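## Task

Take the orange cap off its marker while the second marker keeps its cap fully seated. Every marker and cap must finish resting on the desk, the robot must release everything and back its hands away, and the robot must not topple or be left leaning. Anything that stays in place only because the robot holds it does not count.

## Robot and tools

ROBOT. A wheeled cart with two drive wheels, a pan-tilt head carrying head_camera, and two five-joint arms (left_arm, right_arm). Each arm has a jaw gripper and a wrist camera (left_wrist_camera, right_wrist_camera). The cart is 0.53 m wide and spans x = -0.35 to 0.07 m. The arms' vertical pan axes sit at x = -0.060, y = +0.155 (left) and -0.155 m (right). Each shoulder is 0.03 m outward from its pan axis and 0.89 m high. Link lengths: upper arm 0.116, forearm 0.135, hand 0.162 m. The fixed-jaw tip reaches roughly 0.44 m from its pan axis at most and cannot get lower than 0.55 m above the floor.

FRAMES. Base frame: origin on the floor halfway between the drive wheels, x ahead, y to the left, z up. The state gives left_hand and right_hand in this frame; each is the fixed-jaw tip, so a grasped item sits next to it on the moving-jaw side. Hand axes: z runs out along the fingers, y points from moving jaw to fixed jaw. base_odometry is relative to where the base started the scene, counts only wheel rotation (slip looks like travel), and reports heading from -3.142 to 3.142, positive leftward.

execute_actions. Argument actions: a list holding one action or nothing (empty just returns state and pictures). An action may hold base, joints, or both; they start together and may finish at different times; each action lasts 15 s at most.
- base: exactly one key. translate_m = straight drive offset in metres, forward positive, -1.4 to 1.4. rotate_rad = on-the-spot turn offset in radians, counter-clockwise (left) positive, -3.2 to 3.2. No sideways motion. Offsets count from the base position in the latest reported state. Speed up to 0.20 m/s, 0.8 rad/s turning.
- joints: a single object keyed by joint name covering both arms and the head, each value an absolute target in radians. Ranges: head_pan_rad -3.2..3.2 (0 ahead, + left); head_tilt_rad -0.76..1.45 (0 level, + down); per arm (left_arm_ / right_arm_ prefix): shoulder_pan_rad -1.919..1.919, shoulder_lift_rad -1.745..1.745, elbow_flex_rad -1.69..1.58, wrist_flex_rad -1.658..1.658, wrist_roll_rad -2.743..2.841, gripper_rad 0..1.919. Done tolerances: head and pan/roll ±0.02, lift ±0.1, elbow ±0.07, wrist_flex and gripper ±0.03. A joint you leave out may still be driving toward its earlier target.
- cameras: list from head_camera, left_wrist_camera, right_wrist_camera, all. Omitted, null or ["all"] gives every camera; [] gives none. The pictures line lists the images in order.
An unknown key or out-of-range number rejects the whole call with no motion. If a result reports a stop, later motion, wait and finished_scene calls in that same reply are skipped.

JOINT MEANINGS. Pan 0: left arm points left, right arm right; positive swings clockwise seen from above; straight ahead is +1.571 (left) and -1.571 (right). With lift, elbow and wrist_flex all 0 the upper arm stands up, tilted 0.24 rad outward, with forearm and fingers horizontal; positive values bend downward. Their sum is the finger angle below horizontal; 1.571 means pointing straight down, possible only with the forearm no more than 0.08 rad above level. Roll -1.522: jaws close across the arm plane, fixed jaw on the left looking outward; 1.619: fixed jaw on the right; 0.049: jaws close within the plane, fixed jaw below (level fingers) or toward the pan axis (fingers down). Gripper angle to tip gap: 0 -> 0.003 m, 0.3 -> 0.026, 0.6 -> 0.049, 1 -> 0.076, 1.919 -> 0.106. The hand body bulges about 0.08 m above level fingers with fixed jaw left, below with it right, so over a desk keep the fixed jaw on the left.

RESULTS. base_status and joint_status describe how the last accepted action ended. done: reached (for the base, wheels turned the commanded amount even if slipping). off_target: settled away from target and possibly still pushing; on a free empty arm this means load, obstruction or a tripped motor. time_out: target dropped, joint holds. "joint command not followed" (often with a cause line): a self-collision check blocked that arm's targets (its gripper target still runs); affected joints show not_followed and may be retried with every later action until valid targets arrive. The check ignores moving jaws, head, cart, held objects and furniture. on_its_own lists motion you did not command. contact_stop never appears. To stop a blocked joint straining, send its current reading as target.

GRIPPING. Commanding below the touching angle squeezes; the force peaks about 0.2 rad below that angle, and going lower mostly risks tripping the jaw. A holding jaw reads off_target; done means empty or barely gripping.

OTHER TOOLS. wait(seconds 0 to 10) lets the scene run without new commands and returns state and pictures. zoom_image(camera, region [x0, y0, x1, y1] in image pixels, top-left origin, at most 504 by 504) enlarges part of that camera's most recent full image. read_manual(section "licences") only returns licence text. finished_scene(scene = current scene number) ends the scene for good once the robot has held your last command, and reports success.

CAUTIONS.
- Stowed pose: pan -1.75 (left) / 1.75 (right), lift 0.05, elbow 1.35, wrist_flex -1.55, roll -1.52. Stow in two steps away from loose items: wrist_flex and roll first, then the other three. Leaving stowed by moving the wrists first can hit or wedge on the cart.
- Turning with arms stowed needs a 0.44 m clear radius. Next to a desk, turning or reversing can snag the cart's rear and tip the robot.
- Loaded joints sag toward gravity; correct the next target by the observed sag. Hand positions may be off by a few centimetres.
- A joint stuck more than about 0.30 rad from target for roughly 2 s trips to 20 % torque (no status says so; the robot keeps its last command while you compose a reply). Reset: once the reading settles, target 0.2 rad beyond it on the far side from the tripping target (or 0.04 past the range end; jaw: the end).
- Payload about 0.4 kg at full reach, 0.7 kg within 0.28 m of the pan axis, about 1 kg with both hands close in. Long holding heats shoulder_lift motors: MOTOR HOT from 55 °C; at 70 °C an OVER-TEMPERATURE FAULT stops that arm and joints may give way; joints then read limit_stop_at_motor_heat, so resend targets.
- Pushing or pulling, especially pulling something ahead, can tip the robot. Never let the arms or hands collide or press on each other hard. Avoid drops, slips, slams and hard shoves. Fewer seconds of robot motion are better.

Each tool is called after "Call:" in YAML: its name, and indented under it one key for each argument.

## Session

Call:
execute_actions:
  actions: []

Scene clock: 0.00 s.
base_odometry: x=+0.000 y=+0.000 heading=+0.000 (m, m, rad; odometry frame)
base_status: not commanded
joint_positions: head_pan_rad=+0.034 head_tilt_rad=+0.019 left_arm_shoulder_pan_rad=-1.744 left_arm_shoulder_lift_rad=+0.067 left_arm_elbow_flex_rad=+1.395 left_arm_wrist_flex_rad=-1.504 left_arm_wrist_roll_rad=-1.501 left_arm_gripper_rad=+1.920 right_arm_shoulder_pan_rad=+1.759 right_arm_shoulder_lift_rad=+0.073 right_arm_elbow_flex_rad=+1.356 right_arm_wrist_flex_rad=-1.639 right_arm_wrist_roll_rad=-1.493 right_arm_gripper_rad=+1.920
joint_status: not commanded
left_hand: x=-0.3011 y=+0.1051 z=+0.8772 quat_wxyz=(-0.055, -0.689, -0.067, +0.720) (m; base frame)
right_hand: x=-0.3049 y=-0.1161 z=+0.9044 quat_wxyz=(-0.085, +0.627, -0.050, -0.773) (m; base frame)
pictures: head_camera, left_wrist_camera, right_wrist_camera
Images, in order (width x height): head_camera 644x476, left_wrist_camera 644x476, right_wrist_camera 644x476.

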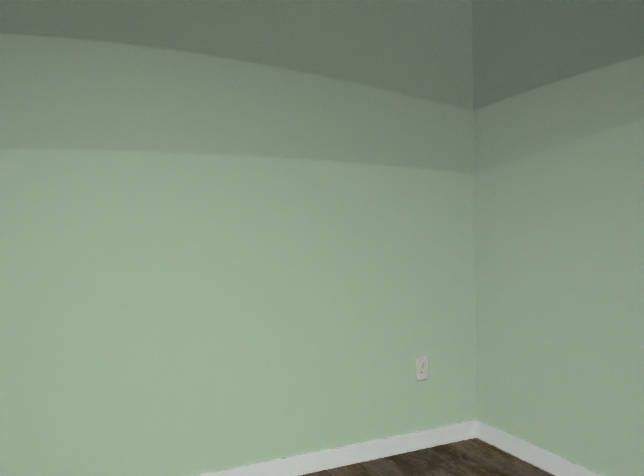

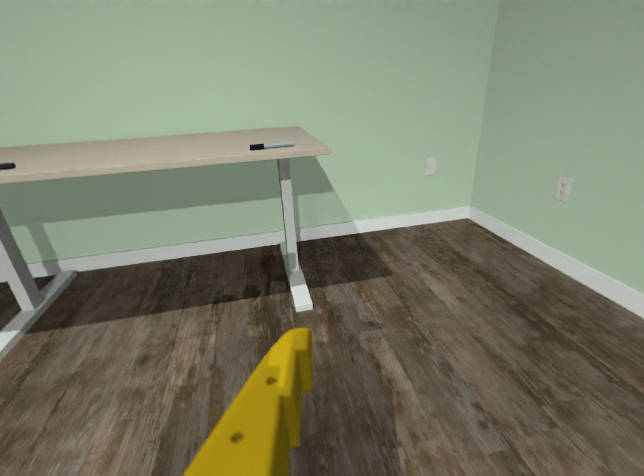

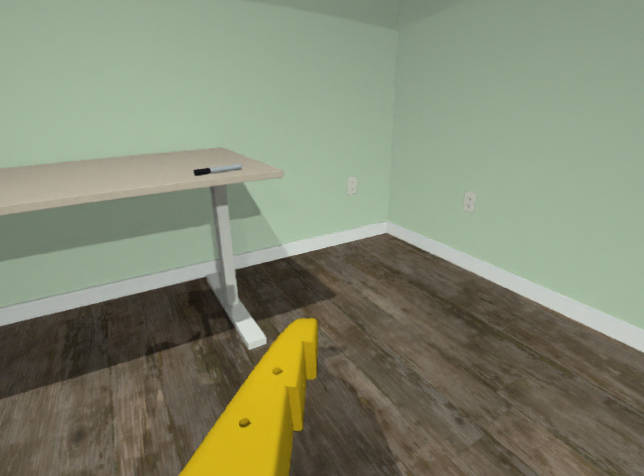

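Call:
execute_actions:
  actions:
    - {"joints":{"head_pan_rad":2.9,"head_tilt_rad":0.35}}
  cameras: ["head_camera"]

Scene clock: 2.93 s.
base_odometry: x=+0.000 y=+0.000 heading=+0.000 (m, m, rad; odometry frame)
base_status: not commanded
joint_positions: head_pan_rad=+2.890 head_tilt_rad=+0.343 left_arm_shoulder_pan_rad=-1.744 left_arm_shoulder_lift_rad=+0.067 left_arm_elbow_flex_rad=+1.395 left_arm_wrist_flex_rad=-1.504 left_arm_wrist_roll_rad=-1.501 left_arm_gripper_rad=+1.920 right_arm_shoulder_pan_rad=+1.759 right_arm_shoulder_lift_rad=+0.073 right_arm_elbow_flex_rad=+1.356 right_arm_wrist_flex_rad=-1.639 right_arm_wrist_roll_rad=-1.493 right_arm_gripper_rad=+1.920
joint_status: all done
left_hand: x=-0.3011 y=+0.1051 z=+0.8772 quat_wxyz=(-0.055, -0.689, -0.067, +0.720) (m; base frame)
right_hand: x=-0.3049 y=-0.1161 z=+0.9044 quat_wxyz=(-0.085, +0.627, -0.050, -0.773) (m; base frame)
pictures: head_camera
Images, in order (width x height): head_camera 644x476.

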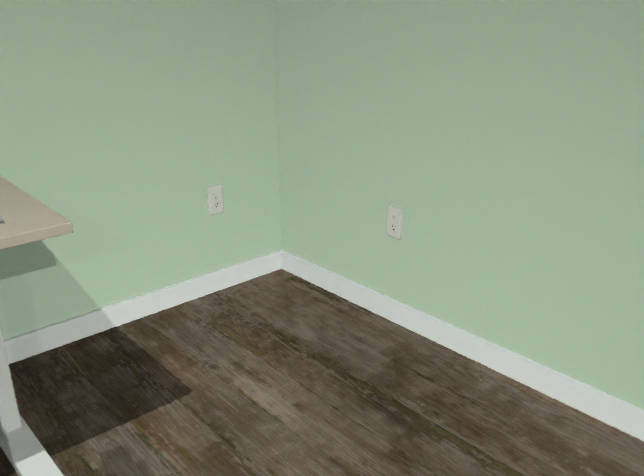

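Call:
execute_actions:
  actions:
    - {"joints":{"head_pan_rad":-2.3,"head_tilt_rad":0.4}}
  cameras: ["head_camera"]

Scene clock: 7.53 s.
base_odometry: x=+0.000 y=+0.000 heading=+0.000 (m, m, rad; odometry frame)
base_status: not commanded
joint_positions: head_pan_rad=-2.290 head_tilt_rad=+0.393 left_arm_shoulder_pan_rad=-1.744 left_arm_shoulder_lift_rad=+0.067 left_arm_elbow_flex_rad=+1.395 left_arm_wrist_flex_rad=-1.504 left_arm_wrist_roll_rad=-1.501 left_arm_gripper_rad=+1.920 right_arm_shoulder_pan_rad=+1.759 right_arm_shoulder_lift_rad=+0.073 right_arm_elbow_flex_rad=+1.356 right_arm_wrist_flex_rad=-1.639 right_arm_wrist_roll_rad=-1.493 right_arm_gripper_rad=+1.920
joint_status: all done
left_hand: x=-0.3011 y=+0.1051 z=+0.8772 quat_wxyz=(-0.055, -0.689, -0.067, +0.720) (m; base frame)
right_hand: x=-0.3049 y=-0.1161 z=+0.9044 quat_wxyz=(-0.085, +0.627, -0.050, -0.773) (m; base frame)
pictures: head_camera
Images, in order (width x height): head_camera 644x476.

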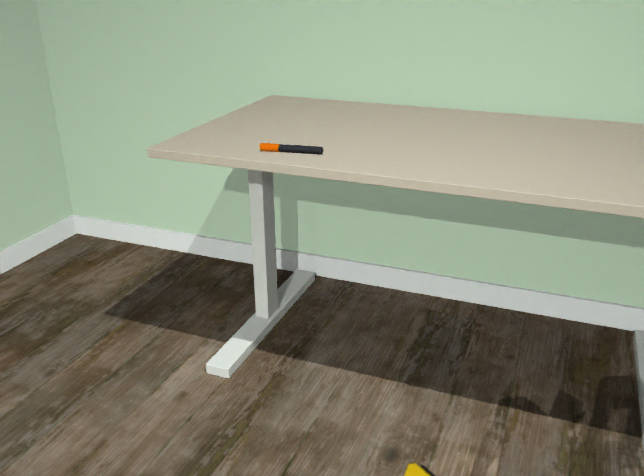

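Call:
execute_actions:
  actions:
    - {"base":{"rotate_rad":-2.5},"joints":{"head_pan_rad":0,"head_tilt_rad":0.45}}
  cameras: ["head_camera"]

Scene clock: 11.93 s.
base_odometry: x=-0.001 y=+0.000 heading=-2.499 (m, m, rad; odometry frame)
base_status: done
joint_positions: head_pan_rad=-0.010 head_tilt_rad=+0.443 left_arm_shoulder_pan_rad=-1.744 left_arm_shoulder_lift_rad=+0.067 left_arm_elbow_flex_rad=+1.395 left_arm_wrist_flex_rad=-1.504 left_arm_wrist_roll_rad=-1.501 left_arm_gripper_rad=+1.920 right_arm_shoulder_pan_rad=+1.759 right_arm_shoulder_lift_rad=+0.073 right_arm_elbow_flex_rad=+1.356 right_arm_wrist_flex_rad=-1.639 right_arm_wrist_roll_rad=-1.493 right_arm_gripper_rad=+1.920
joint_status: all done
left_hand: x=-0.3011 y=+0.1051 z=+0.8772 quat_wxyz=(-0.055, -0.689, -0.067, +0.720) (m; base frame)
right_hand: x=-0.3049 y=-0.1161 z=+0.9044 quat_wxyz=(-0.085, +0.627, -0.050, -0.773) (m; base frame)
pictures: head_camera
Images, in order (width x height): head_camera 644x476.

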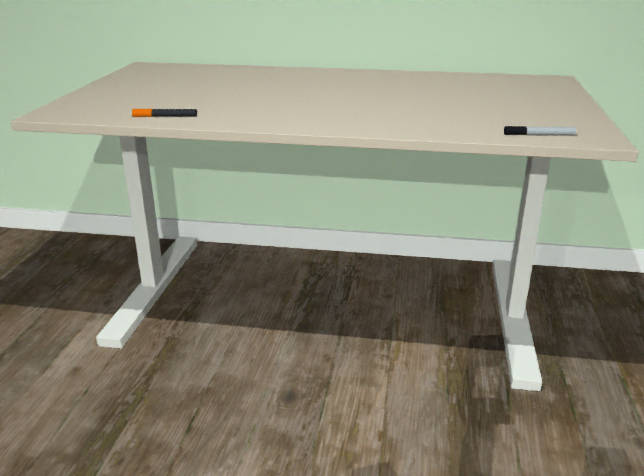

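Call:
execute_actions:
  actions:
    - {"base":{"rotate_rad":0.65},"joints":{"head_pan_rad":-0.5,"head_tilt_rad":0.5}}
  cameras: []

Call:
execute_actions:
  actions:
    - {"base":{"translate_m":0.8}}
  cameras: ["head_camera"]

Scene clock: 14.70 s.
base_odometry: x=-0.001 y=+0.001 heading=-1.850 (m, m, rad; odometry frame)
base_status: done
joint_positions: head_pan_rad=-0.490 head_tilt_rad=+0.494 left_arm_shoulder_pan_rad=-1.744 left_arm_shoulder_lift_rad=+0.067 left_arm_elbow_flex_rad=+1.395 left_arm_wrist_flex_rad=-1.504 left_arm_wrist_roll_rad=-1.501 left_arm_gripper_rad=+1.920 right_arm_shoulder_pan_rad=+1.759 right_arm_shoulder_lift_rad=+0.073 right_arm_elbow_flex_rad=+1.356 right_arm_wrist_flex_rad=-1.639 right_arm_wrist_roll_rad=-1.493 right_arm_gripper_rad=+1.920
joint_status: all done
left_hand: x=-0.3011 y=+0.1051 z=+0.8772 quat_wxyz=(-0.055, -0.689, -0.067, +0.720) (m; base frame)
right_hand: x=-0.3049 y=-0.1161 z=+0.9044 quat_wxyz=(-0.085, +0.627, -0.050, -0.773) (m; base frame)
pictures: none
No camera images: the call's "cameras" was empty. Leave "cameras" out to get every camera's image.

Scene clock: 19.53 s.
base_odometry: x=-0.220 y=-0.769 heading=-1.850 (m, m, rad; odometry frame)
base_status: done
joint_positions: head_pan_rad=-0.490 head_tilt_rad=+0.494 left_arm_shoulder_pan_rad=-1.744 left_arm_shoulder_lift_rad=+0.067 left_arm_elbow_flex_rad=+1.395 left_arm_wrist_flex_rad=-1.504 left_arm_wrist_roll_rad=-1.501 left_arm_gripper_rad=+1.920 right_arm_shoulder_pan_rad=+1.759 right_arm_shoulder_lift_rad=+0.073 right_arm_elbow_flex_rad=+1.356 right_arm_wrist_flex_rad=-1.639 right_arm_wrist_roll_rad=-1.493 right_arm_gripper_rad=+1.920
joint_status: not commanded
left_hand: x=-0.3011 y=+0.1051 z=+0.8772 quat_wxyz=(-0.055, -0.689, -0.067, +0.720) (m; base frame)
right_hand: x=-0.3049 y=-0.1161 z=+0.9044 quat_wxyz=(-0.085, +0.627, -0.050, -0.773) (m; base frame)
pictures: head_camera
Images, in order (width x height): head_camera 644x476.

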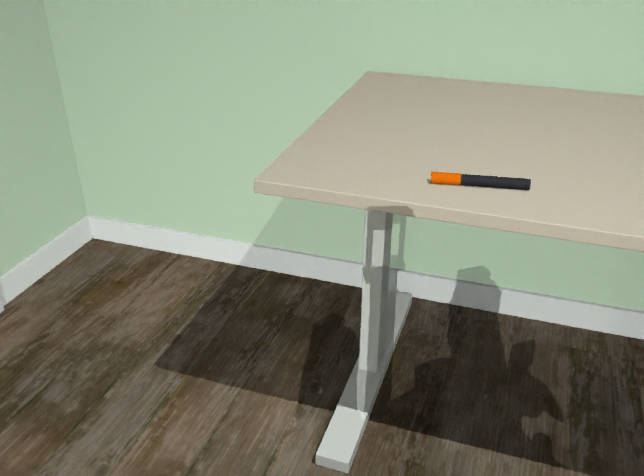

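Call:
execute_actions:
  actions:
    - {"base":{"rotate_rad":-0.82},"joints":{"head_pan_rad":0,"head_tilt_rad":0.75}}
  cameras: ["head_camera"]

Scene clock: 21.60 s.
base_odometry: x=-0.220 y=-0.768 heading=-2.669 (m, m, rad; odometry frame)
base_status: done
joint_positions: head_pan_rad=-0.010 head_tilt_rad=+0.744 left_arm_shoulder_pan_rad=-1.744 left_arm_shoulder_lift_rad=+0.067 left_arm_elbow_flex_rad=+1.395 left_arm_wrist_flex_rad=-1.504 left_arm_wrist_roll_rad=-1.501 left_arm_gripper_rad=+1.920 right_arm_shoulder_pan_rad=+1.759 right_arm_shoulder_lift_rad=+0.073 right_arm_elbow_flex_rad=+1.356 right_arm_wrist_flex_rad=-1.639 right_arm_wrist_roll_rad=-1.493 right_arm_gripper_rad=+1.920
joint_status: all done
left_hand: x=-0.3011 y=+0.1051 z=+0.8772 quat_wxyz=(-0.055, -0.689, -0.067, +0.720) (m; base frame)
right_hand: x=-0.3049 y=-0.1161 z=+0.9044 quat_wxyz=(-0.085, +0.627, -0.050, -0.773) (m; base frame)
pictures: head_camera
Images, in order (width x height): head_camera 644x476.

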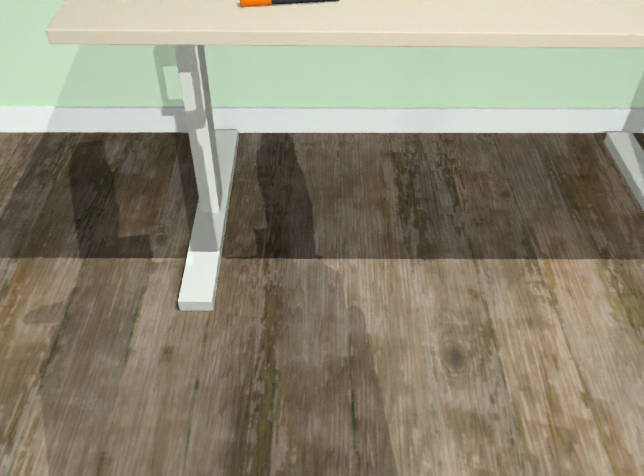

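Call:
execute_actions:
  actions:
    - {"base":{"translate_m":0.55},"joints":{"head_tilt_rad":0.8}}
  cameras: ["head_camera"]

Scene clock: 26.23 s.
base_odometry: x=-0.710 y=-1.018 heading=-2.671 (m, m, rad; odometry frame)
base_status: done
joint_positions: head_pan_rad=-0.010 head_tilt_rad=+0.795 left_arm_shoulder_pan_rad=-1.744 left_arm_shoulder_lift_rad=+0.067 left_arm_elbow_flex_rad=+1.395 left_arm_wrist_flex_rad=-1.504 left_arm_wrist_roll_rad=-1.501 left_arm_gripper_rad=+1.920 right_arm_shoulder_pan_rad=+1.759 right_arm_shoulder_lift_rad=+0.073 right_arm_elbow_flex_rad=+1.356 right_arm_wrist_flex_rad=-1.639 right_arm_wrist_roll_rad=-1.493 right_arm_gripper_rad=+1.920
joint_status: all done
left_hand: x=-0.3011 y=+0.1051 z=+0.8772 quat_wxyz=(-0.055, -0.689, -0.067, +0.720) (m; base frame)
right_hand: x=-0.3049 y=-0.1161 z=+0.9044 quat_wxyz=(-0.085, +0.627, -0.050, -0.773) (m; base frame)
pictures: head_camera
Images, in order (width x height): head_camera 644x476.

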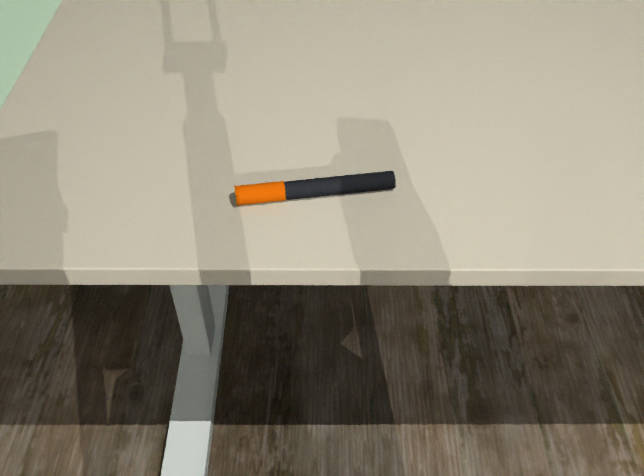

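Call:
execute_actions:
  actions:
    - {"joints":{"left_arm_shoulder_pan_rad":1.5,"right_arm_shoulder_pan_rad":-1.5,"left_arm_shoulder_lift_rad":0.2,"right_arm_shoulder_lift_rad":0.2,"left_arm_elbow_flex_rad":0.3,"right_arm_elbow_flex_rad":0.3}}
  cameras: []

Call:
execute_actions:
  actions:
    - {"joints":{"left_arm_shoulder_pan_rad":1.85,"right_arm_shoulder_pan_rad":-1.85,"left_arm_shoulder_lift_rad":0.3,"right_arm_shoulder_lift_rad":0.3,"left_arm_elbow_flex_rad":-0.75,"right_arm_elbow_flex_rad":-0.75,"left_arm_wrist_flex_rad":1.4,"right_arm_wrist_flex_rad":1.4,"left_arm_wrist_roll_rad":0.4,"right_arm_wrist_roll_rad":-0.2,"left_arm_gripper_rad":0.8,"right_arm_gripper_rad":0.8}}
  cameras: []

Call:
execute_actions:
  actions:
    - {"base":{"translate_m":0.17},"joints":{"head_tilt_rad":1.05}}

Scene clock: 31.67 s.
base_odometry: x=-0.710 y=-1.018 heading=-2.671 (m, m, rad; odometry frame)
base_status: not commanded
joint_positions: head_pan_rad=-0.010 head_tilt_rad=+0.795 left_arm_shoulder_pan_rad=+1.493 left_arm_shoulder_lift_rad=+0.208 left_arm_elbow_flex_rad=+0.331 left_arm_wrist_flex_rad=-1.504 left_arm_wrist_roll_rad=-1.501 left_arm_gripper_rad=+1.920 right_arm_shoulder_pan_rad=-1.490 right_arm_shoulder_lift_rad=+0.210 right_arm_elbow_flex_rad=+0.336 right_arm_wrist_flex_rad=-1.639 right_arm_wrist_roll_rad=-1.493 right_arm_gripper_rad=+1.920
joint_status: all done
left_hand: x=+0.2298 y=+0.1853 z=+1.0653 quat_wxyz=(+0.954, -0.015, +0.298, +0.027) (m; base frame)
right_hand: x=+0.2131 y=-0.1695 z=+1.0751 quat_wxyz=(+0.970, +0.006, +0.236, -0.054) (m; base frame)
pictures: none
No camera images: the call's "cameras" was empty. Leave "cameras" out to get every camera's image.

Scene clock: 34.40 s.
base_odometry: x=-0.710 y=-1.018 heading=-2.671 (m, m, rad; odometry frame)
base_status: not commanded
joint_positions: head_pan_rad=-0.010 head_tilt_rad=+0.795 left_arm_shoulder_pan_rad=+1.843 left_arm_shoulder_lift_rad=+0.312 left_arm_elbow_flex_rad=-0.719 left_arm_wrist_flex_rad=+1.397 left_arm_wrist_roll_rad=+0.393 left_arm_gripper_rad=+0.810 right_arm_shoulder_pan_rad=-1.839 right_arm_shoulder_lift_rad=+0.316 right_arm_elbow_flex_rad=-0.713 right_arm_wrist_flex_rad=+1.396 right_arm_wrist_roll_rad=-0.210 right_arm_gripper_rad=+0.809
joint_status: all done
left_hand: x=+0.2237 y=+0.0727 z=+0.9123 quat_wxyz=(+0.131, -0.702, +0.653, -0.254) (m; base frame)
right_hand: x=+0.2238 y=-0.0752 z=+0.9102 quat_wxyz=(+0.245, -0.682, +0.675, -0.141) (m; base frame)
pictures: none
No camera images: the call's "cameras" was empty. Leave "cameras" out to get every camera's image.

Scene clock: 36.10 s.
base_odometry: x=-0.862 y=-1.095 heading=-2.671 (m, m, rad; odometry frame)
base_status: done
joint_positions: head_pan_rad=-0.010 head_tilt_rad=+1.045 left_arm_shoulder_pan_rad=+1.843 left_arm_shoulder_lift_rad=+0.312 left_arm_elbow_flex_rad=-0.719 left_arm_wrist_flex_rad=+1.399 left_arm_wrist_roll_rad=+0.393 left_arm_gripper_rad=+0.810 right_arm_shoulder_pan_rad=-1.839 right_arm_shoulder_lift_rad=+0.316 right_arm_elbow_flex_rad=-0.713 right_arm_wrist_flex_rad=+1.398 right_arm_wrist_roll_rad=-0.210 right_arm_gripper_rad=+0.809
joint_status: all done
left_hand: x=+0.2235 y=+0.0728 z=+0.9122 quat_wxyz=(+0.131, -0.702, +0.653, -0.253) (m; base frame)
right_hand: x=+0.2236 y=-0.0753 z=+0.9101 quat_wxyz=(+0.244, -0.682, +0.675, -0.140) (m; base frame)
pictures: head_camera, left_wrist_camera, right_wrist_camera
Images, in order (width x height): head_camera 644x476, left_wrist_camera 644x476, right_wrist_camera 644x476.

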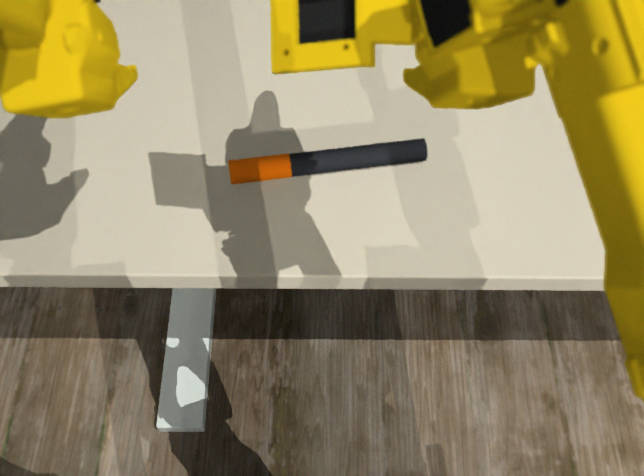

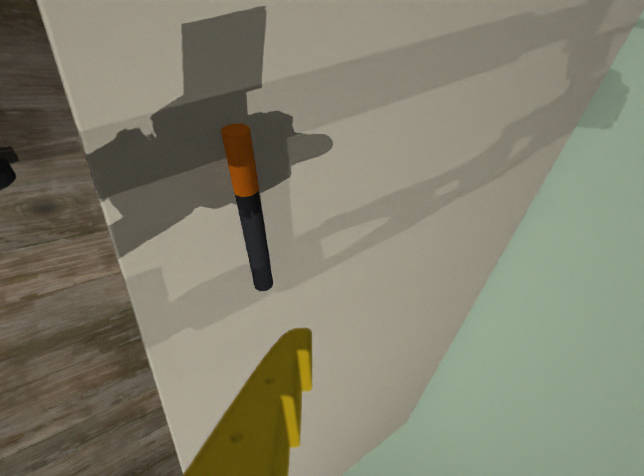

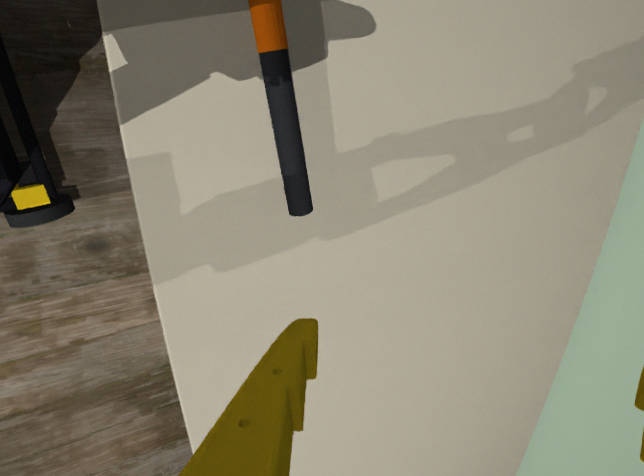

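Call:
execute_actions:
  actions:
    - {"joints":{"left_arm_shoulder_lift_rad":0.44,"right_arm_shoulder_lift_rad":0.44,"head_tilt_rad":0.9}}

Scene clock: 37.97 s.
base_odometry: x=-0.862 y=-1.095 heading=-2.671 (m, m, rad; odometry frame)
base_status: not commanded
joint_positions: head_pan_rad=-0.010 head_tilt_rad=+0.915 left_arm_shoulder_pan_rad=+1.843 left_arm_shoulder_lift_rad=+0.455 left_arm_elbow_flex_rad=-0.720 left_arm_wrist_flex_rad=+1.399 left_arm_wrist_roll_rad=+0.393 left_arm_gripper_rad=+0.810 right_arm_shoulder_pan_rad=-1.839 right_arm_shoulder_lift_rad=+0.455 right_arm_elbow_flex_rad=-0.715 right_arm_wrist_flex_rad=+1.398 right_arm_wrist_roll_rad=-0.210 right_arm_gripper_rad=+0.809
joint_status: all done
left_hand: x=+0.2235 y=+0.0728 z=+0.8746 quat_wxyz=(+0.100, -0.715, +0.665, -0.193) (m; base frame)
right_hand: x=+0.2234 y=-0.0753 z=+0.8734 quat_wxyz=(+0.186, -0.694, +0.687, -0.107) (m; base frame)
pictures: head_camera, left_wrist_camera, right_wrist_camera
Images, in order (width x height): head_camera 644x476, left_wrist_camera 644x476, right_wrist_camera 644x476.

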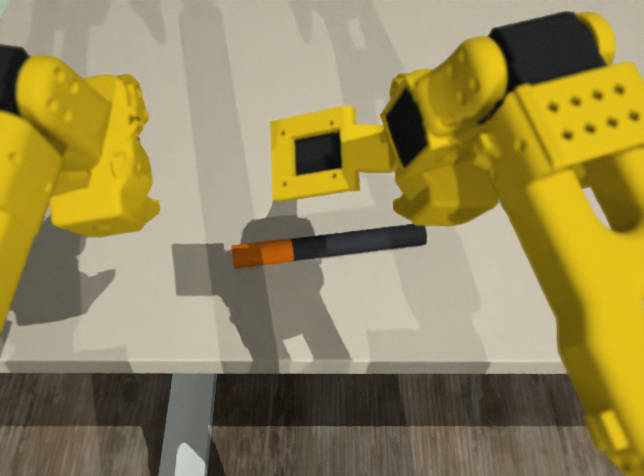

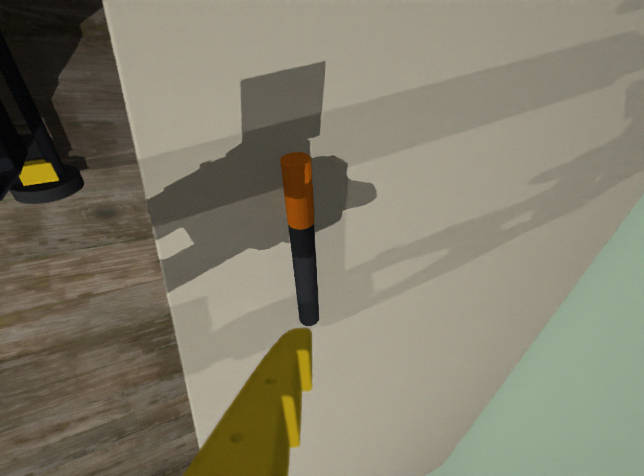

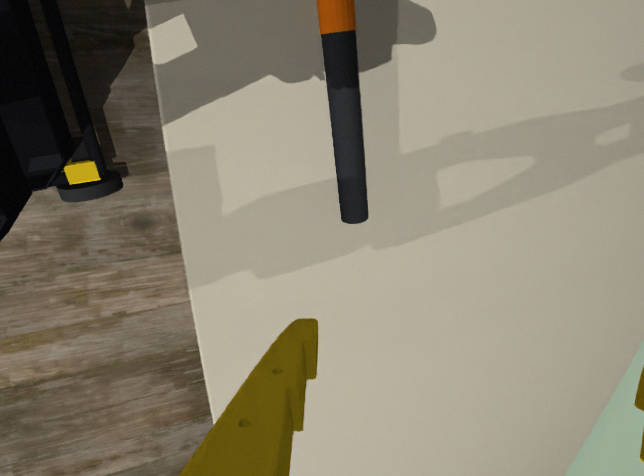

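Call:
execute_actions:
  actions:
    - {"base":{"rotate_rad":0.1},"joints":{"left_arm_shoulder_lift_rad":0.5,"right_arm_shoulder_lift_rad":0.5,"left_arm_wrist_roll_rad":0.35,"right_arm_wrist_roll_rad":-0.25,"left_arm_shoulder_pan_rad":1.75}}

Scene clock: 39.90 s.
base_odometry: x=-0.862 y=-1.095 heading=-2.570 (m, m, rad; odometry frame)
base_status: done
joint_positions: head_pan_rad=-0.010 head_tilt_rad=+0.915 left_arm_shoulder_pan_rad=+1.755 left_arm_shoulder_lift_rad=+0.513 left_arm_elbow_flex_rad=-0.722 left_arm_wrist_flex_rad=+1.399 left_arm_wrist_roll_rad=+0.356 left_arm_gripper_rad=+0.810 right_arm_shoulder_pan_rad=-1.841 right_arm_shoulder_lift_rad=+0.517 right_arm_elbow_flex_rad=-0.715 right_arm_wrist_flex_rad=+1.398 right_arm_wrist_roll_rad=-0.239 right_arm_gripper_rad=+0.809
joint_status: all done
left_hand: x=+0.2282 y=+0.0984 z=+0.8595 quat_wxyz=(+0.097, -0.736, +0.650, -0.162) (m; base frame)
right_hand: x=+0.2216 y=-0.0751 z=+0.8573 quat_wxyz=(+0.161, -0.689, +0.701, -0.089) (m; base frame)
pictures: head_camera, left_wrist_camera, right_wrist_camera
Images, in order (width x height): head_camera 644x476, left_wrist_camera 644x476, right_wrist_camera 644x476.

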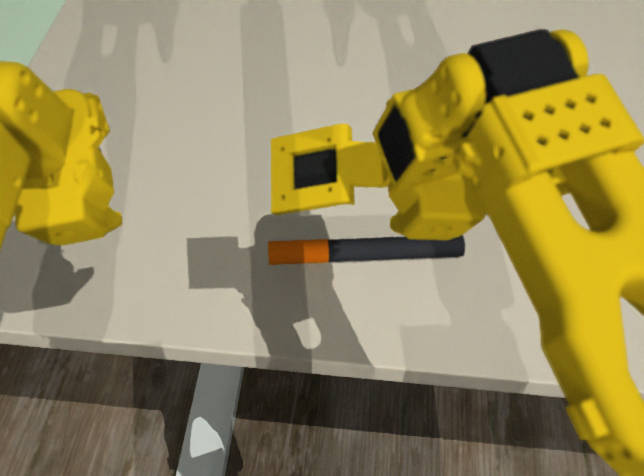

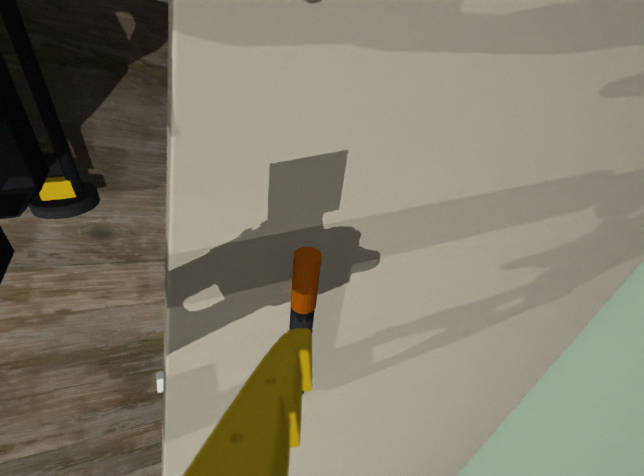

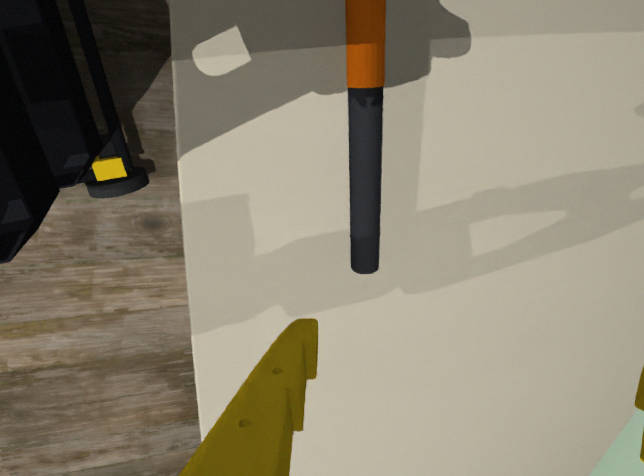

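Call:
execute_actions:
  actions:
    - {"joints":{"left_arm_shoulder_lift_rad":0.66,"right_arm_shoulder_lift_rad":0.66,"left_arm_shoulder_pan_rad":1.85}}

Scene clock: 41.67 s.
base_odometry: x=-0.862 y=-1.095 heading=-2.570 (m, m, rad; odometry frame)
base_status: not commanded
joint_positions: head_pan_rad=-0.010 head_tilt_rad=+0.915 left_arm_shoulder_pan_rad=+1.843 left_arm_shoulder_lift_rad=+0.678 left_arm_elbow_flex_rad=-0.722 left_arm_wrist_flex_rad=+1.399 left_arm_wrist_roll_rad=+0.356 left_arm_gripper_rad=+0.810 right_arm_shoulder_pan_rad=-1.841 right_arm_shoulder_lift_rad=+0.679 right_arm_elbow_flex_rad=-0.715 right_arm_wrist_flex_rad=+1.398 right_arm_wrist_roll_rad=-0.239 right_arm_gripper_rad=+0.809
joint_status: all done
left_hand: x=+0.2133 y=+0.0759 z=+0.8169 quat_wxyz=(+0.051, -0.715, +0.690, -0.095) (m; base frame)
right_hand: x=+0.2125 y=-0.0776 z=+0.8153 quat_wxyz=(+0.091, -0.697, +0.710, -0.050) (m; base frame)
pictures: head_camera, left_wrist_camera, right_wrist_camera
Images, in order (width x height): head_camera 644x476, left_wrist_camera 644x476, right_wrist_camera 644x476.

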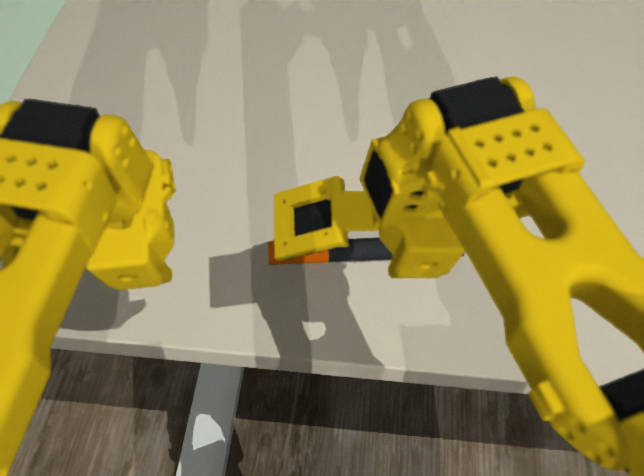

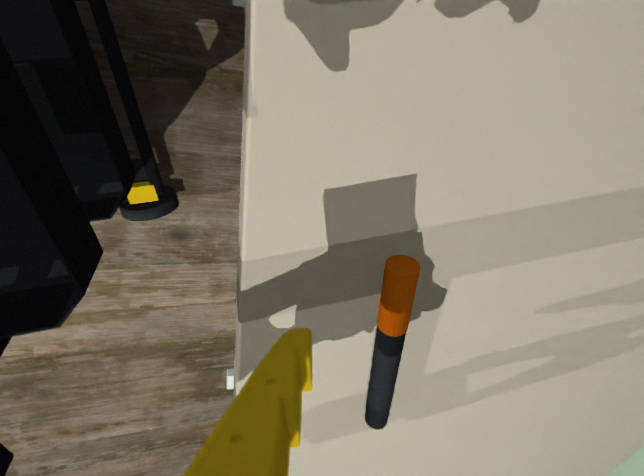

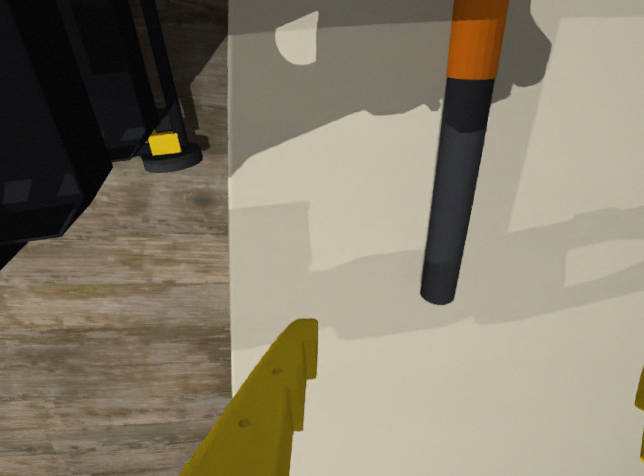

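Call:
execute_actions:
  actions:
    - {"joints":{"right_arm_shoulder_lift_rad":0.5,"right_arm_wrist_roll_rad":2.83}}
  cameras: []

Call:
execute_actions:
  actions:
    - {"joints":{"right_arm_shoulder_lift_rad":0.66,"head_tilt_rad":1.0}}

Scene clock: 45.87 s.
base_odometry: x=-0.862 y=-1.095 heading=-2.570 (m, m, rad; odometry frame)
base_status: not commanded
joint_positions: head_pan_rad=-0.010 head_tilt_rad=+0.915 left_arm_shoulder_pan_rad=+1.843 left_arm_shoulder_lift_rad=+0.678 left_arm_elbow_flex_rad=-0.722 left_arm_wrist_flex_rad=+1.399 left_arm_wrist_roll_rad=+0.356 left_arm_gripper_rad=+0.810 right_arm_shoulder_pan_rad=-1.841 right_arm_shoulder_lift_rad=+0.555 right_arm_elbow_flex_rad=-0.715 right_arm_wrist_flex_rad=+1.398 right_arm_wrist_roll_rad=+2.819 right_arm_gripper_rad=+0.809
joint_status: all done
left_hand: x=+0.2133 y=+0.0759 z=+0.8169 quat_wxyz=(+0.051, -0.715, +0.690, -0.095) (m; base frame)
right_hand: x=+0.2350 y=-0.0763 z=+0.8522 quat_wxyz=(-0.074, -0.732, -0.661, -0.148) (m; base frame)
pictures: none
No camera images: the call's "cameras" was empty. Leave "cameras" out to get every camera's image.

Scene clock: 46.63 s.
base_odometry: x=-0.862 y=-1.095 heading=-2.570 (m, m, rad; odometry frame)
base_status: not commanded
joint_positions: head_pan_rad=-0.010 head_tilt_rad=+0.995 left_arm_shoulder_pan_rad=+1.843 left_arm_shoulder_lift_rad=+0.678 left_arm_elbow_flex_rad=-0.722 left_arm_wrist_flex_rad=+1.399 left_arm_wrist_roll_rad=+0.356 left_arm_gripper_rad=+0.810 right_arm_shoulder_pan_rad=-1.841 right_arm_shoulder_lift_rad=+0.678 right_arm_elbow_flex_rad=-0.716 right_arm_wrist_flex_rad=+1.398 right_arm_wrist_roll_rad=+2.819 right_arm_gripper_rad=+0.809
joint_status: all done
left_hand: x=+0.2133 y=+0.0759 z=+0.8169 quat_wxyz=(+0.051, -0.715, +0.690, -0.095) (m; base frame)
right_hand: x=+0.2283 y=-0.0781 z=+0.8191 quat_wxyz=(-0.047, -0.738, -0.667, -0.094) (m; base frame)
pictures: head_camera, left_wrist_camera, right_wrist_camera
Images, in order (width x height): head_camera 644x476, left_wrist_camera 644x476, right_wrist_camera 644x476.

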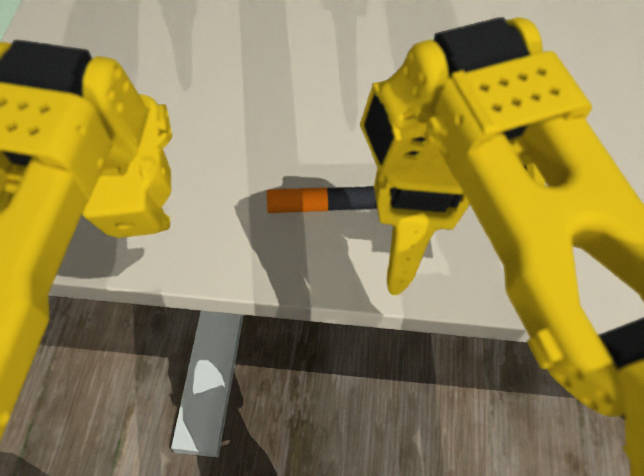

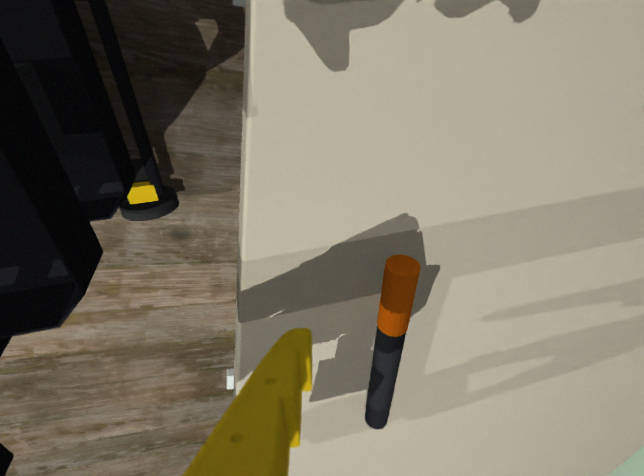

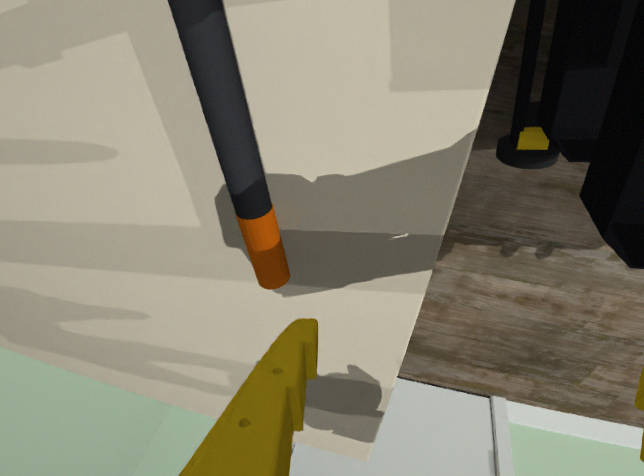

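Call:
execute_actions:
  actions:
    - {"base":{"rotate_rad":0.25}}
  cameras: []

Call:
execute_actions:
  actions:
    - {"base":{"translate_m":-0.28}}
  cameras: []

Call:
execute_actions:
  actions:
    - {"base":{"rotate_rad":-0.25}}
  cameras: []

Call:
execute_actions:
  actions:
    - {"base":{"translate_m":0.25}}

Scene clock: 49.07 s.
base_odometry: x=-0.862 y=-1.094 heading=-2.321 (m, m, rad; odometry frame)
base_status: done
joint_positions: head_pan_rad=-0.010 head_tilt_rad=+0.995 left_arm_shoulder_pan_rad=+1.844 left_arm_shoulder_lift_rad=+0.678 left_arm_elbow_flex_rad=-0.722 left_arm_wrist_flex_rad=+1.399 left_arm_wrist_roll_rad=+0.356 left_arm_gripper_rad=+0.810 right_arm_shoulder_pan_rad=-1.841 right_arm_shoulder_lift_rad=+0.678 right_arm_elbow_flex_rad=-0.716 right_arm_wrist_flex_rad=+1.398 right_arm_wrist_roll_rad=+2.819 right_arm_gripper_rad=+0.809
joint_status: not commanded
left_hand: x=+0.2132 y=+0.0755 z=+0.8169 quat_wxyz=(+0.051, -0.715, +0.691, -0.095) (m; base frame)
right_hand: x=+0.2283 y=-0.0781 z=+0.8191 quat_wxyz=(-0.047, -0.738, -0.667, -0.094) (m; base frame)
pictures: none
No camera images: the call's "cameras" was empty. Leave "cameras" out to get every camera's image.

Scene clock: 51.33 s.
base_odometry: x=-0.671 y=-0.889 heading=-2.318 (m, m, rad; odometry frame)
base_status: done
joint_positions: head_pan_rad=-0.010 head_tilt_rad=+0.995 left_arm_shoulder_pan_rad=+1.844 left_arm_shoulder_lift_rad=+0.678 left_arm_elbow_flex_rad=-0.722 left_arm_wrist_flex_rad=+1.399 left_arm_wrist_roll_rad=+0.356 left_arm_gripper_rad=+0.810 right_arm_shoulder_pan_rad=-1.841 right_arm_shoulder_lift_rad=+0.678 right_arm_elbow_flex_rad=-0.716 right_arm_wrist_flex_rad=+1.398 right_arm_wrist_roll_rad=+2.819 right_arm_gripper_rad=+0.809
joint_status: not commanded
left_hand: x=+0.2132 y=+0.0755 z=+0.8169 quat_wxyz=(+0.051, -0.715, +0.691, -0.095) (m; base frame)
right_hand: x=+0.2283 y=-0.0781 z=+0.8191 quat_wxyz=(-0.047, -0.738, -0.667, -0.094) (m; base frame)
pictures: none
No camera images: the call's "cameras" was empty. Leave "cameras" out to get every camera's image.

Scene clock: 52.33 s.
base_odometry: x=-0.671 y=-0.889 heading=-2.567 (m, m, rad; odometry frame)
base_status: done
joint_positions: head_pan_rad=-0.010 head_tilt_rad=+0.995 left_arm_shoulder_pan_rad=+1.844 left_arm_shoulder_lift_rad=+0.678 left_arm_elbow_flex_rad=-0.722 left_arm_wrist_flex_rad=+1.399 left_arm_wrist_roll_rad=+0.356 left_arm_gripper_rad=+0.810 right_arm_shoulder_pan_rad=-1.841 right_arm_shoulder_lift_rad=+0.678 right_arm_elbow_flex_rad=-0.716 right_arm_wrist_flex_rad=+1.398 right_arm_wrist_roll_rad=+2.819 right_arm_gripper_rad=+0.809
joint_status: not commanded
left_hand: x=+0.2132 y=+0.0755 z=+0.8169 quat_wxyz=(+0.051, -0.715, +0.691, -0.095) (m; base frame)
right_hand: x=+0.2283 y=-0.0781 z=+0.8191 quat_wxyz=(-0.047, -0.738, -0.667, -0.094) (m; base frame)
pictures: none
No camera images: the call's "cameras" was empty. Leave "cameras" out to get every camera's image.

Scene clock: 54.50 s.
base_odometry: x=-0.881 y=-1.024 heading=-2.569 (m, m, rad; odometry frame)
base_status: done
joint_positions: head_pan_rad=-0.010 head_tilt_rad=+0.995 left_arm_shoulder_pan_rad=+1.844 left_arm_shoulder_lift_rad=+0.678 left_arm_elbow_flex_rad=-0.722 left_arm_wrist_flex_rad=+1.399 left_arm_wrist_roll_rad=+0.356 left_arm_gripper_rad=+0.810 right_arm_shoulder_pan_rad=-1.841 right_arm_shoulder_lift_rad=+0.678 right_arm_elbow_flex_rad=-0.716 right_arm_wrist_flex_rad=+1.398 right_arm_wrist_roll_rad=+2.819 right_arm_gripper_rad=+0.809
joint_status: not commanded
left_hand: x=+0.2132 y=+0.0755 z=+0.8169 quat_wxyz=(+0.051, -0.715, +0.691, -0.095) (m; base frame)
right_hand: x=+0.2283 y=-0.0781 z=+0.8191 quat_wxyz=(-0.047, -0.738, -0.667, -0.094) (m; base frame)
pictures: head_camera, left_wrist_camera, right_wrist_camera
Images, in order (width x height): head_camera 644x476, left_wrist_camera 644x476, right_wrist_camera 644x476.

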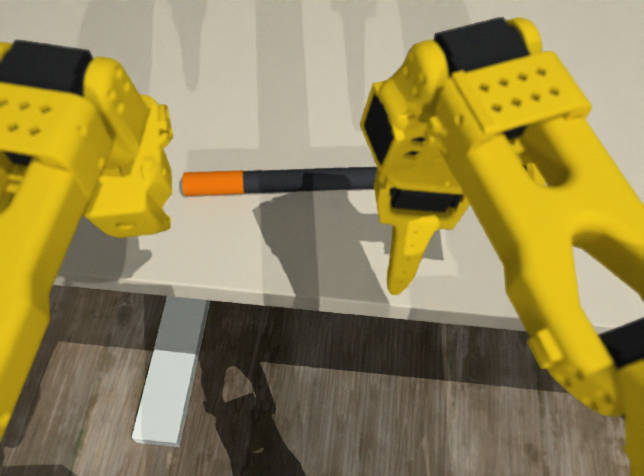

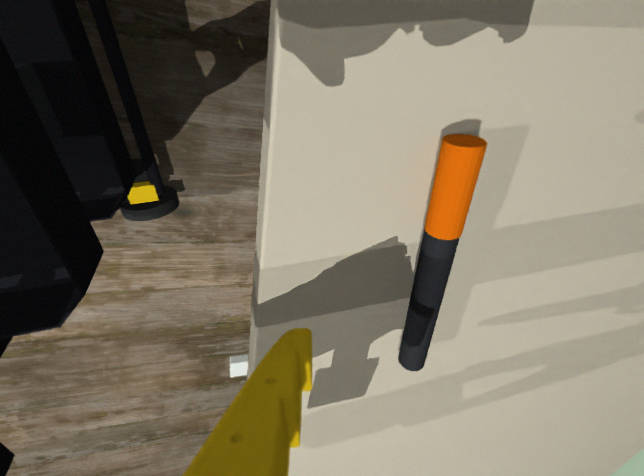

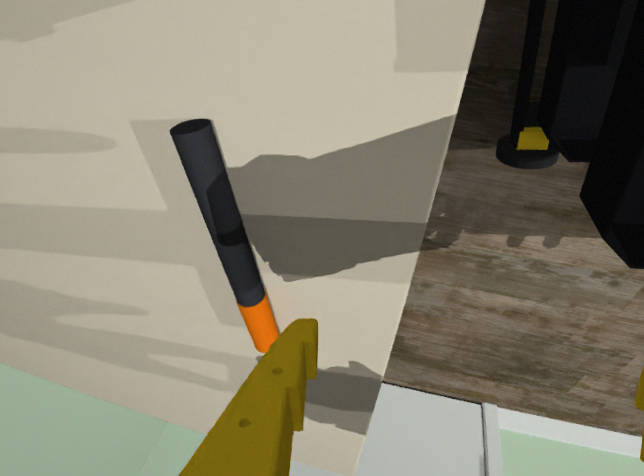

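Call:
execute_actions:
  actions:
    - {"base":{"translate_m":0.08},"joints":{"left_arm_shoulder_lift_rad":0.6,"right_arm_shoulder_lift_rad":0.6,"left_arm_elbow_flex_rad":-0.51,"right_arm_elbow_flex_rad":-0.51,"left_arm_wrist_flex_rad":1.1,"right_arm_wrist_flex_rad":1.1,"left_arm_shoulder_pan_rad":1.9,"right_arm_shoulder_pan_rad":-1.9}}

Scene clock: 56.80 s.
base_odometry: x=-0.949 y=-1.067 heading=-2.570 (m, m, rad; odometry frame)
base_status: done
joint_positions: head_pan_rad=-0.010 head_tilt_rad=+0.995 left_arm_shoulder_pan_rad=+1.893 left_arm_shoulder_lift_rad=+0.656 left_arm_elbow_flex_rad=-0.504 left_arm_wrist_flex_rad=+1.109 left_arm_wrist_roll_rad=+0.356 left_arm_gripper_rad=+0.810 right_arm_shoulder_pan_rad=-1.890 right_arm_shoulder_lift_rad=+0.656 right_arm_elbow_flex_rad=-0.506 right_arm_wrist_flex_rad=+1.108 right_arm_wrist_roll_rad=+2.819 right_arm_gripper_rad=+0.809
joint_status: all done
left_hand: x=+0.2210 y=+0.0581 z=+0.7957 quat_wxyz=(+0.070, -0.693, +0.704, -0.138) (m; base frame)
right_hand: x=+0.2370 y=-0.0598 z=+0.8006 quat_wxyz=(-0.066, -0.716, -0.680, -0.141) (m; base frame)
pictures: head_camera, left_wrist_camera, right_wrist_camera
Images, in order (width x height): head_camera 644x476, left_wrist_camera 644x476, right_wrist_camera 644x476.

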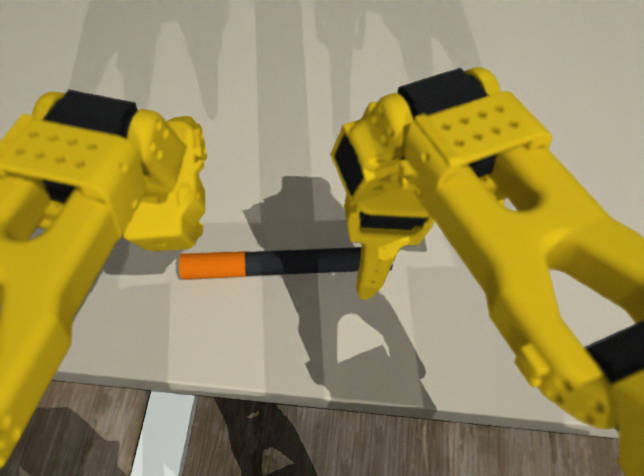

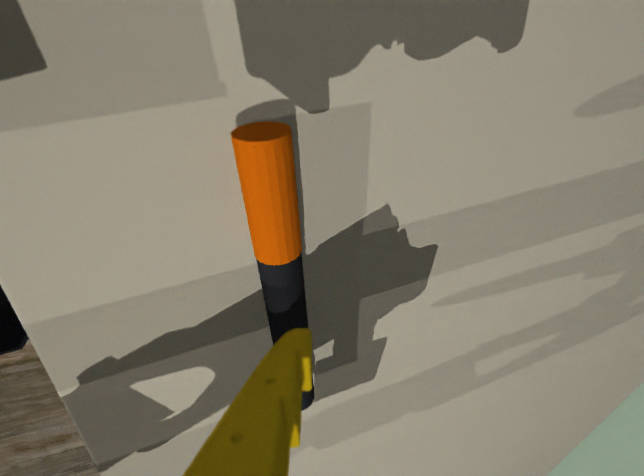

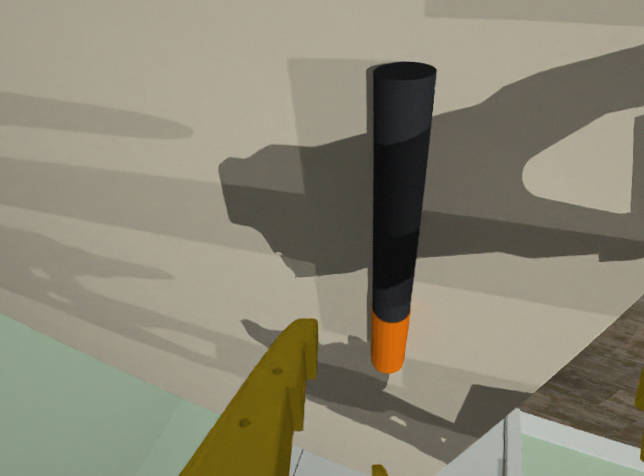

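Call:
execute_actions:
  actions:
    - {"joints":{"left_arm_shoulder_lift_rad":0.66,"right_arm_shoulder_lift_rad":0.66,"left_arm_wrist_flex_rad":1.32,"right_arm_wrist_flex_rad":1.15}}

Scene clock: 58.03 s.
base_odometry: x=-0.949 y=-1.067 heading=-2.570 (m, m, rad; odometry frame)
base_status: not commanded
joint_positions: head_pan_rad=-0.010 head_tilt_rad=+0.995 left_arm_shoulder_pan_rad=+1.893 left_arm_shoulder_lift_rad=+0.676 left_arm_elbow_flex_rad=-0.504 left_arm_wrist_flex_rad=+1.314 left_arm_wrist_roll_rad=+0.356 left_arm_gripper_rad=+0.810 right_arm_shoulder_pan_rad=-1.890 right_arm_shoulder_lift_rad=+0.678 right_arm_elbow_flex_rad=-0.506 right_arm_wrist_flex_rad=+1.145 right_arm_wrist_roll_rad=+2.819 right_arm_gripper_rad=+0.809
joint_status: all done
left_hand: x=+0.1882 y=+0.0691 z=+0.7857 quat_wxyz=(+0.019, -0.701, +0.712, -0.038) (m; base frame)
right_hand: x=+0.2297 y=-0.0622 z=+0.7927 quat_wxyz=(-0.054, -0.719, -0.683, -0.115) (m; base frame)
pictures: head_camera, left_wrist_camera, right_wrist_camera
Images, in order (width x height): head_camera 644x476, left_wrist_camera 644x476, right_wrist_camera 644x476.

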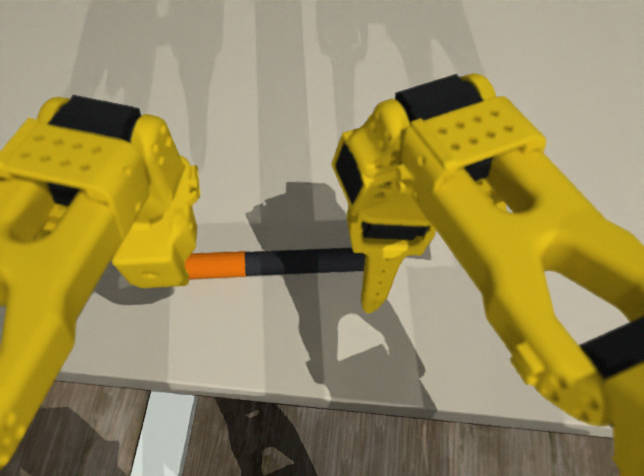

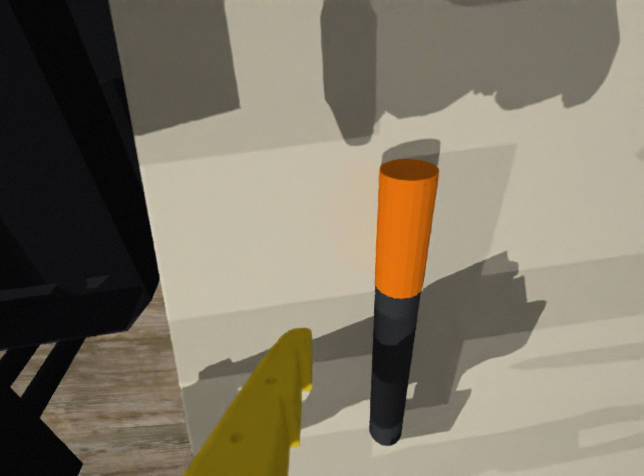

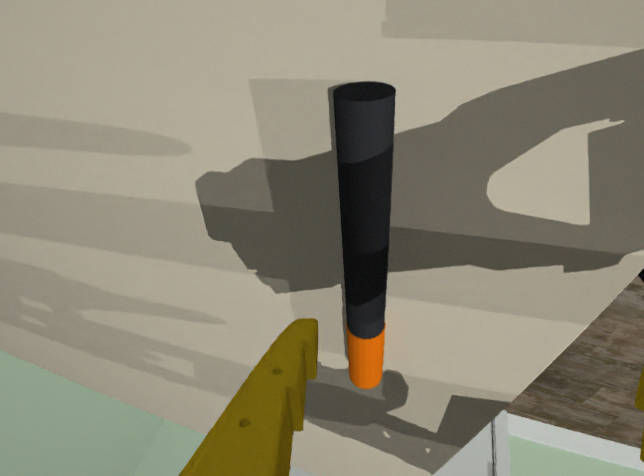

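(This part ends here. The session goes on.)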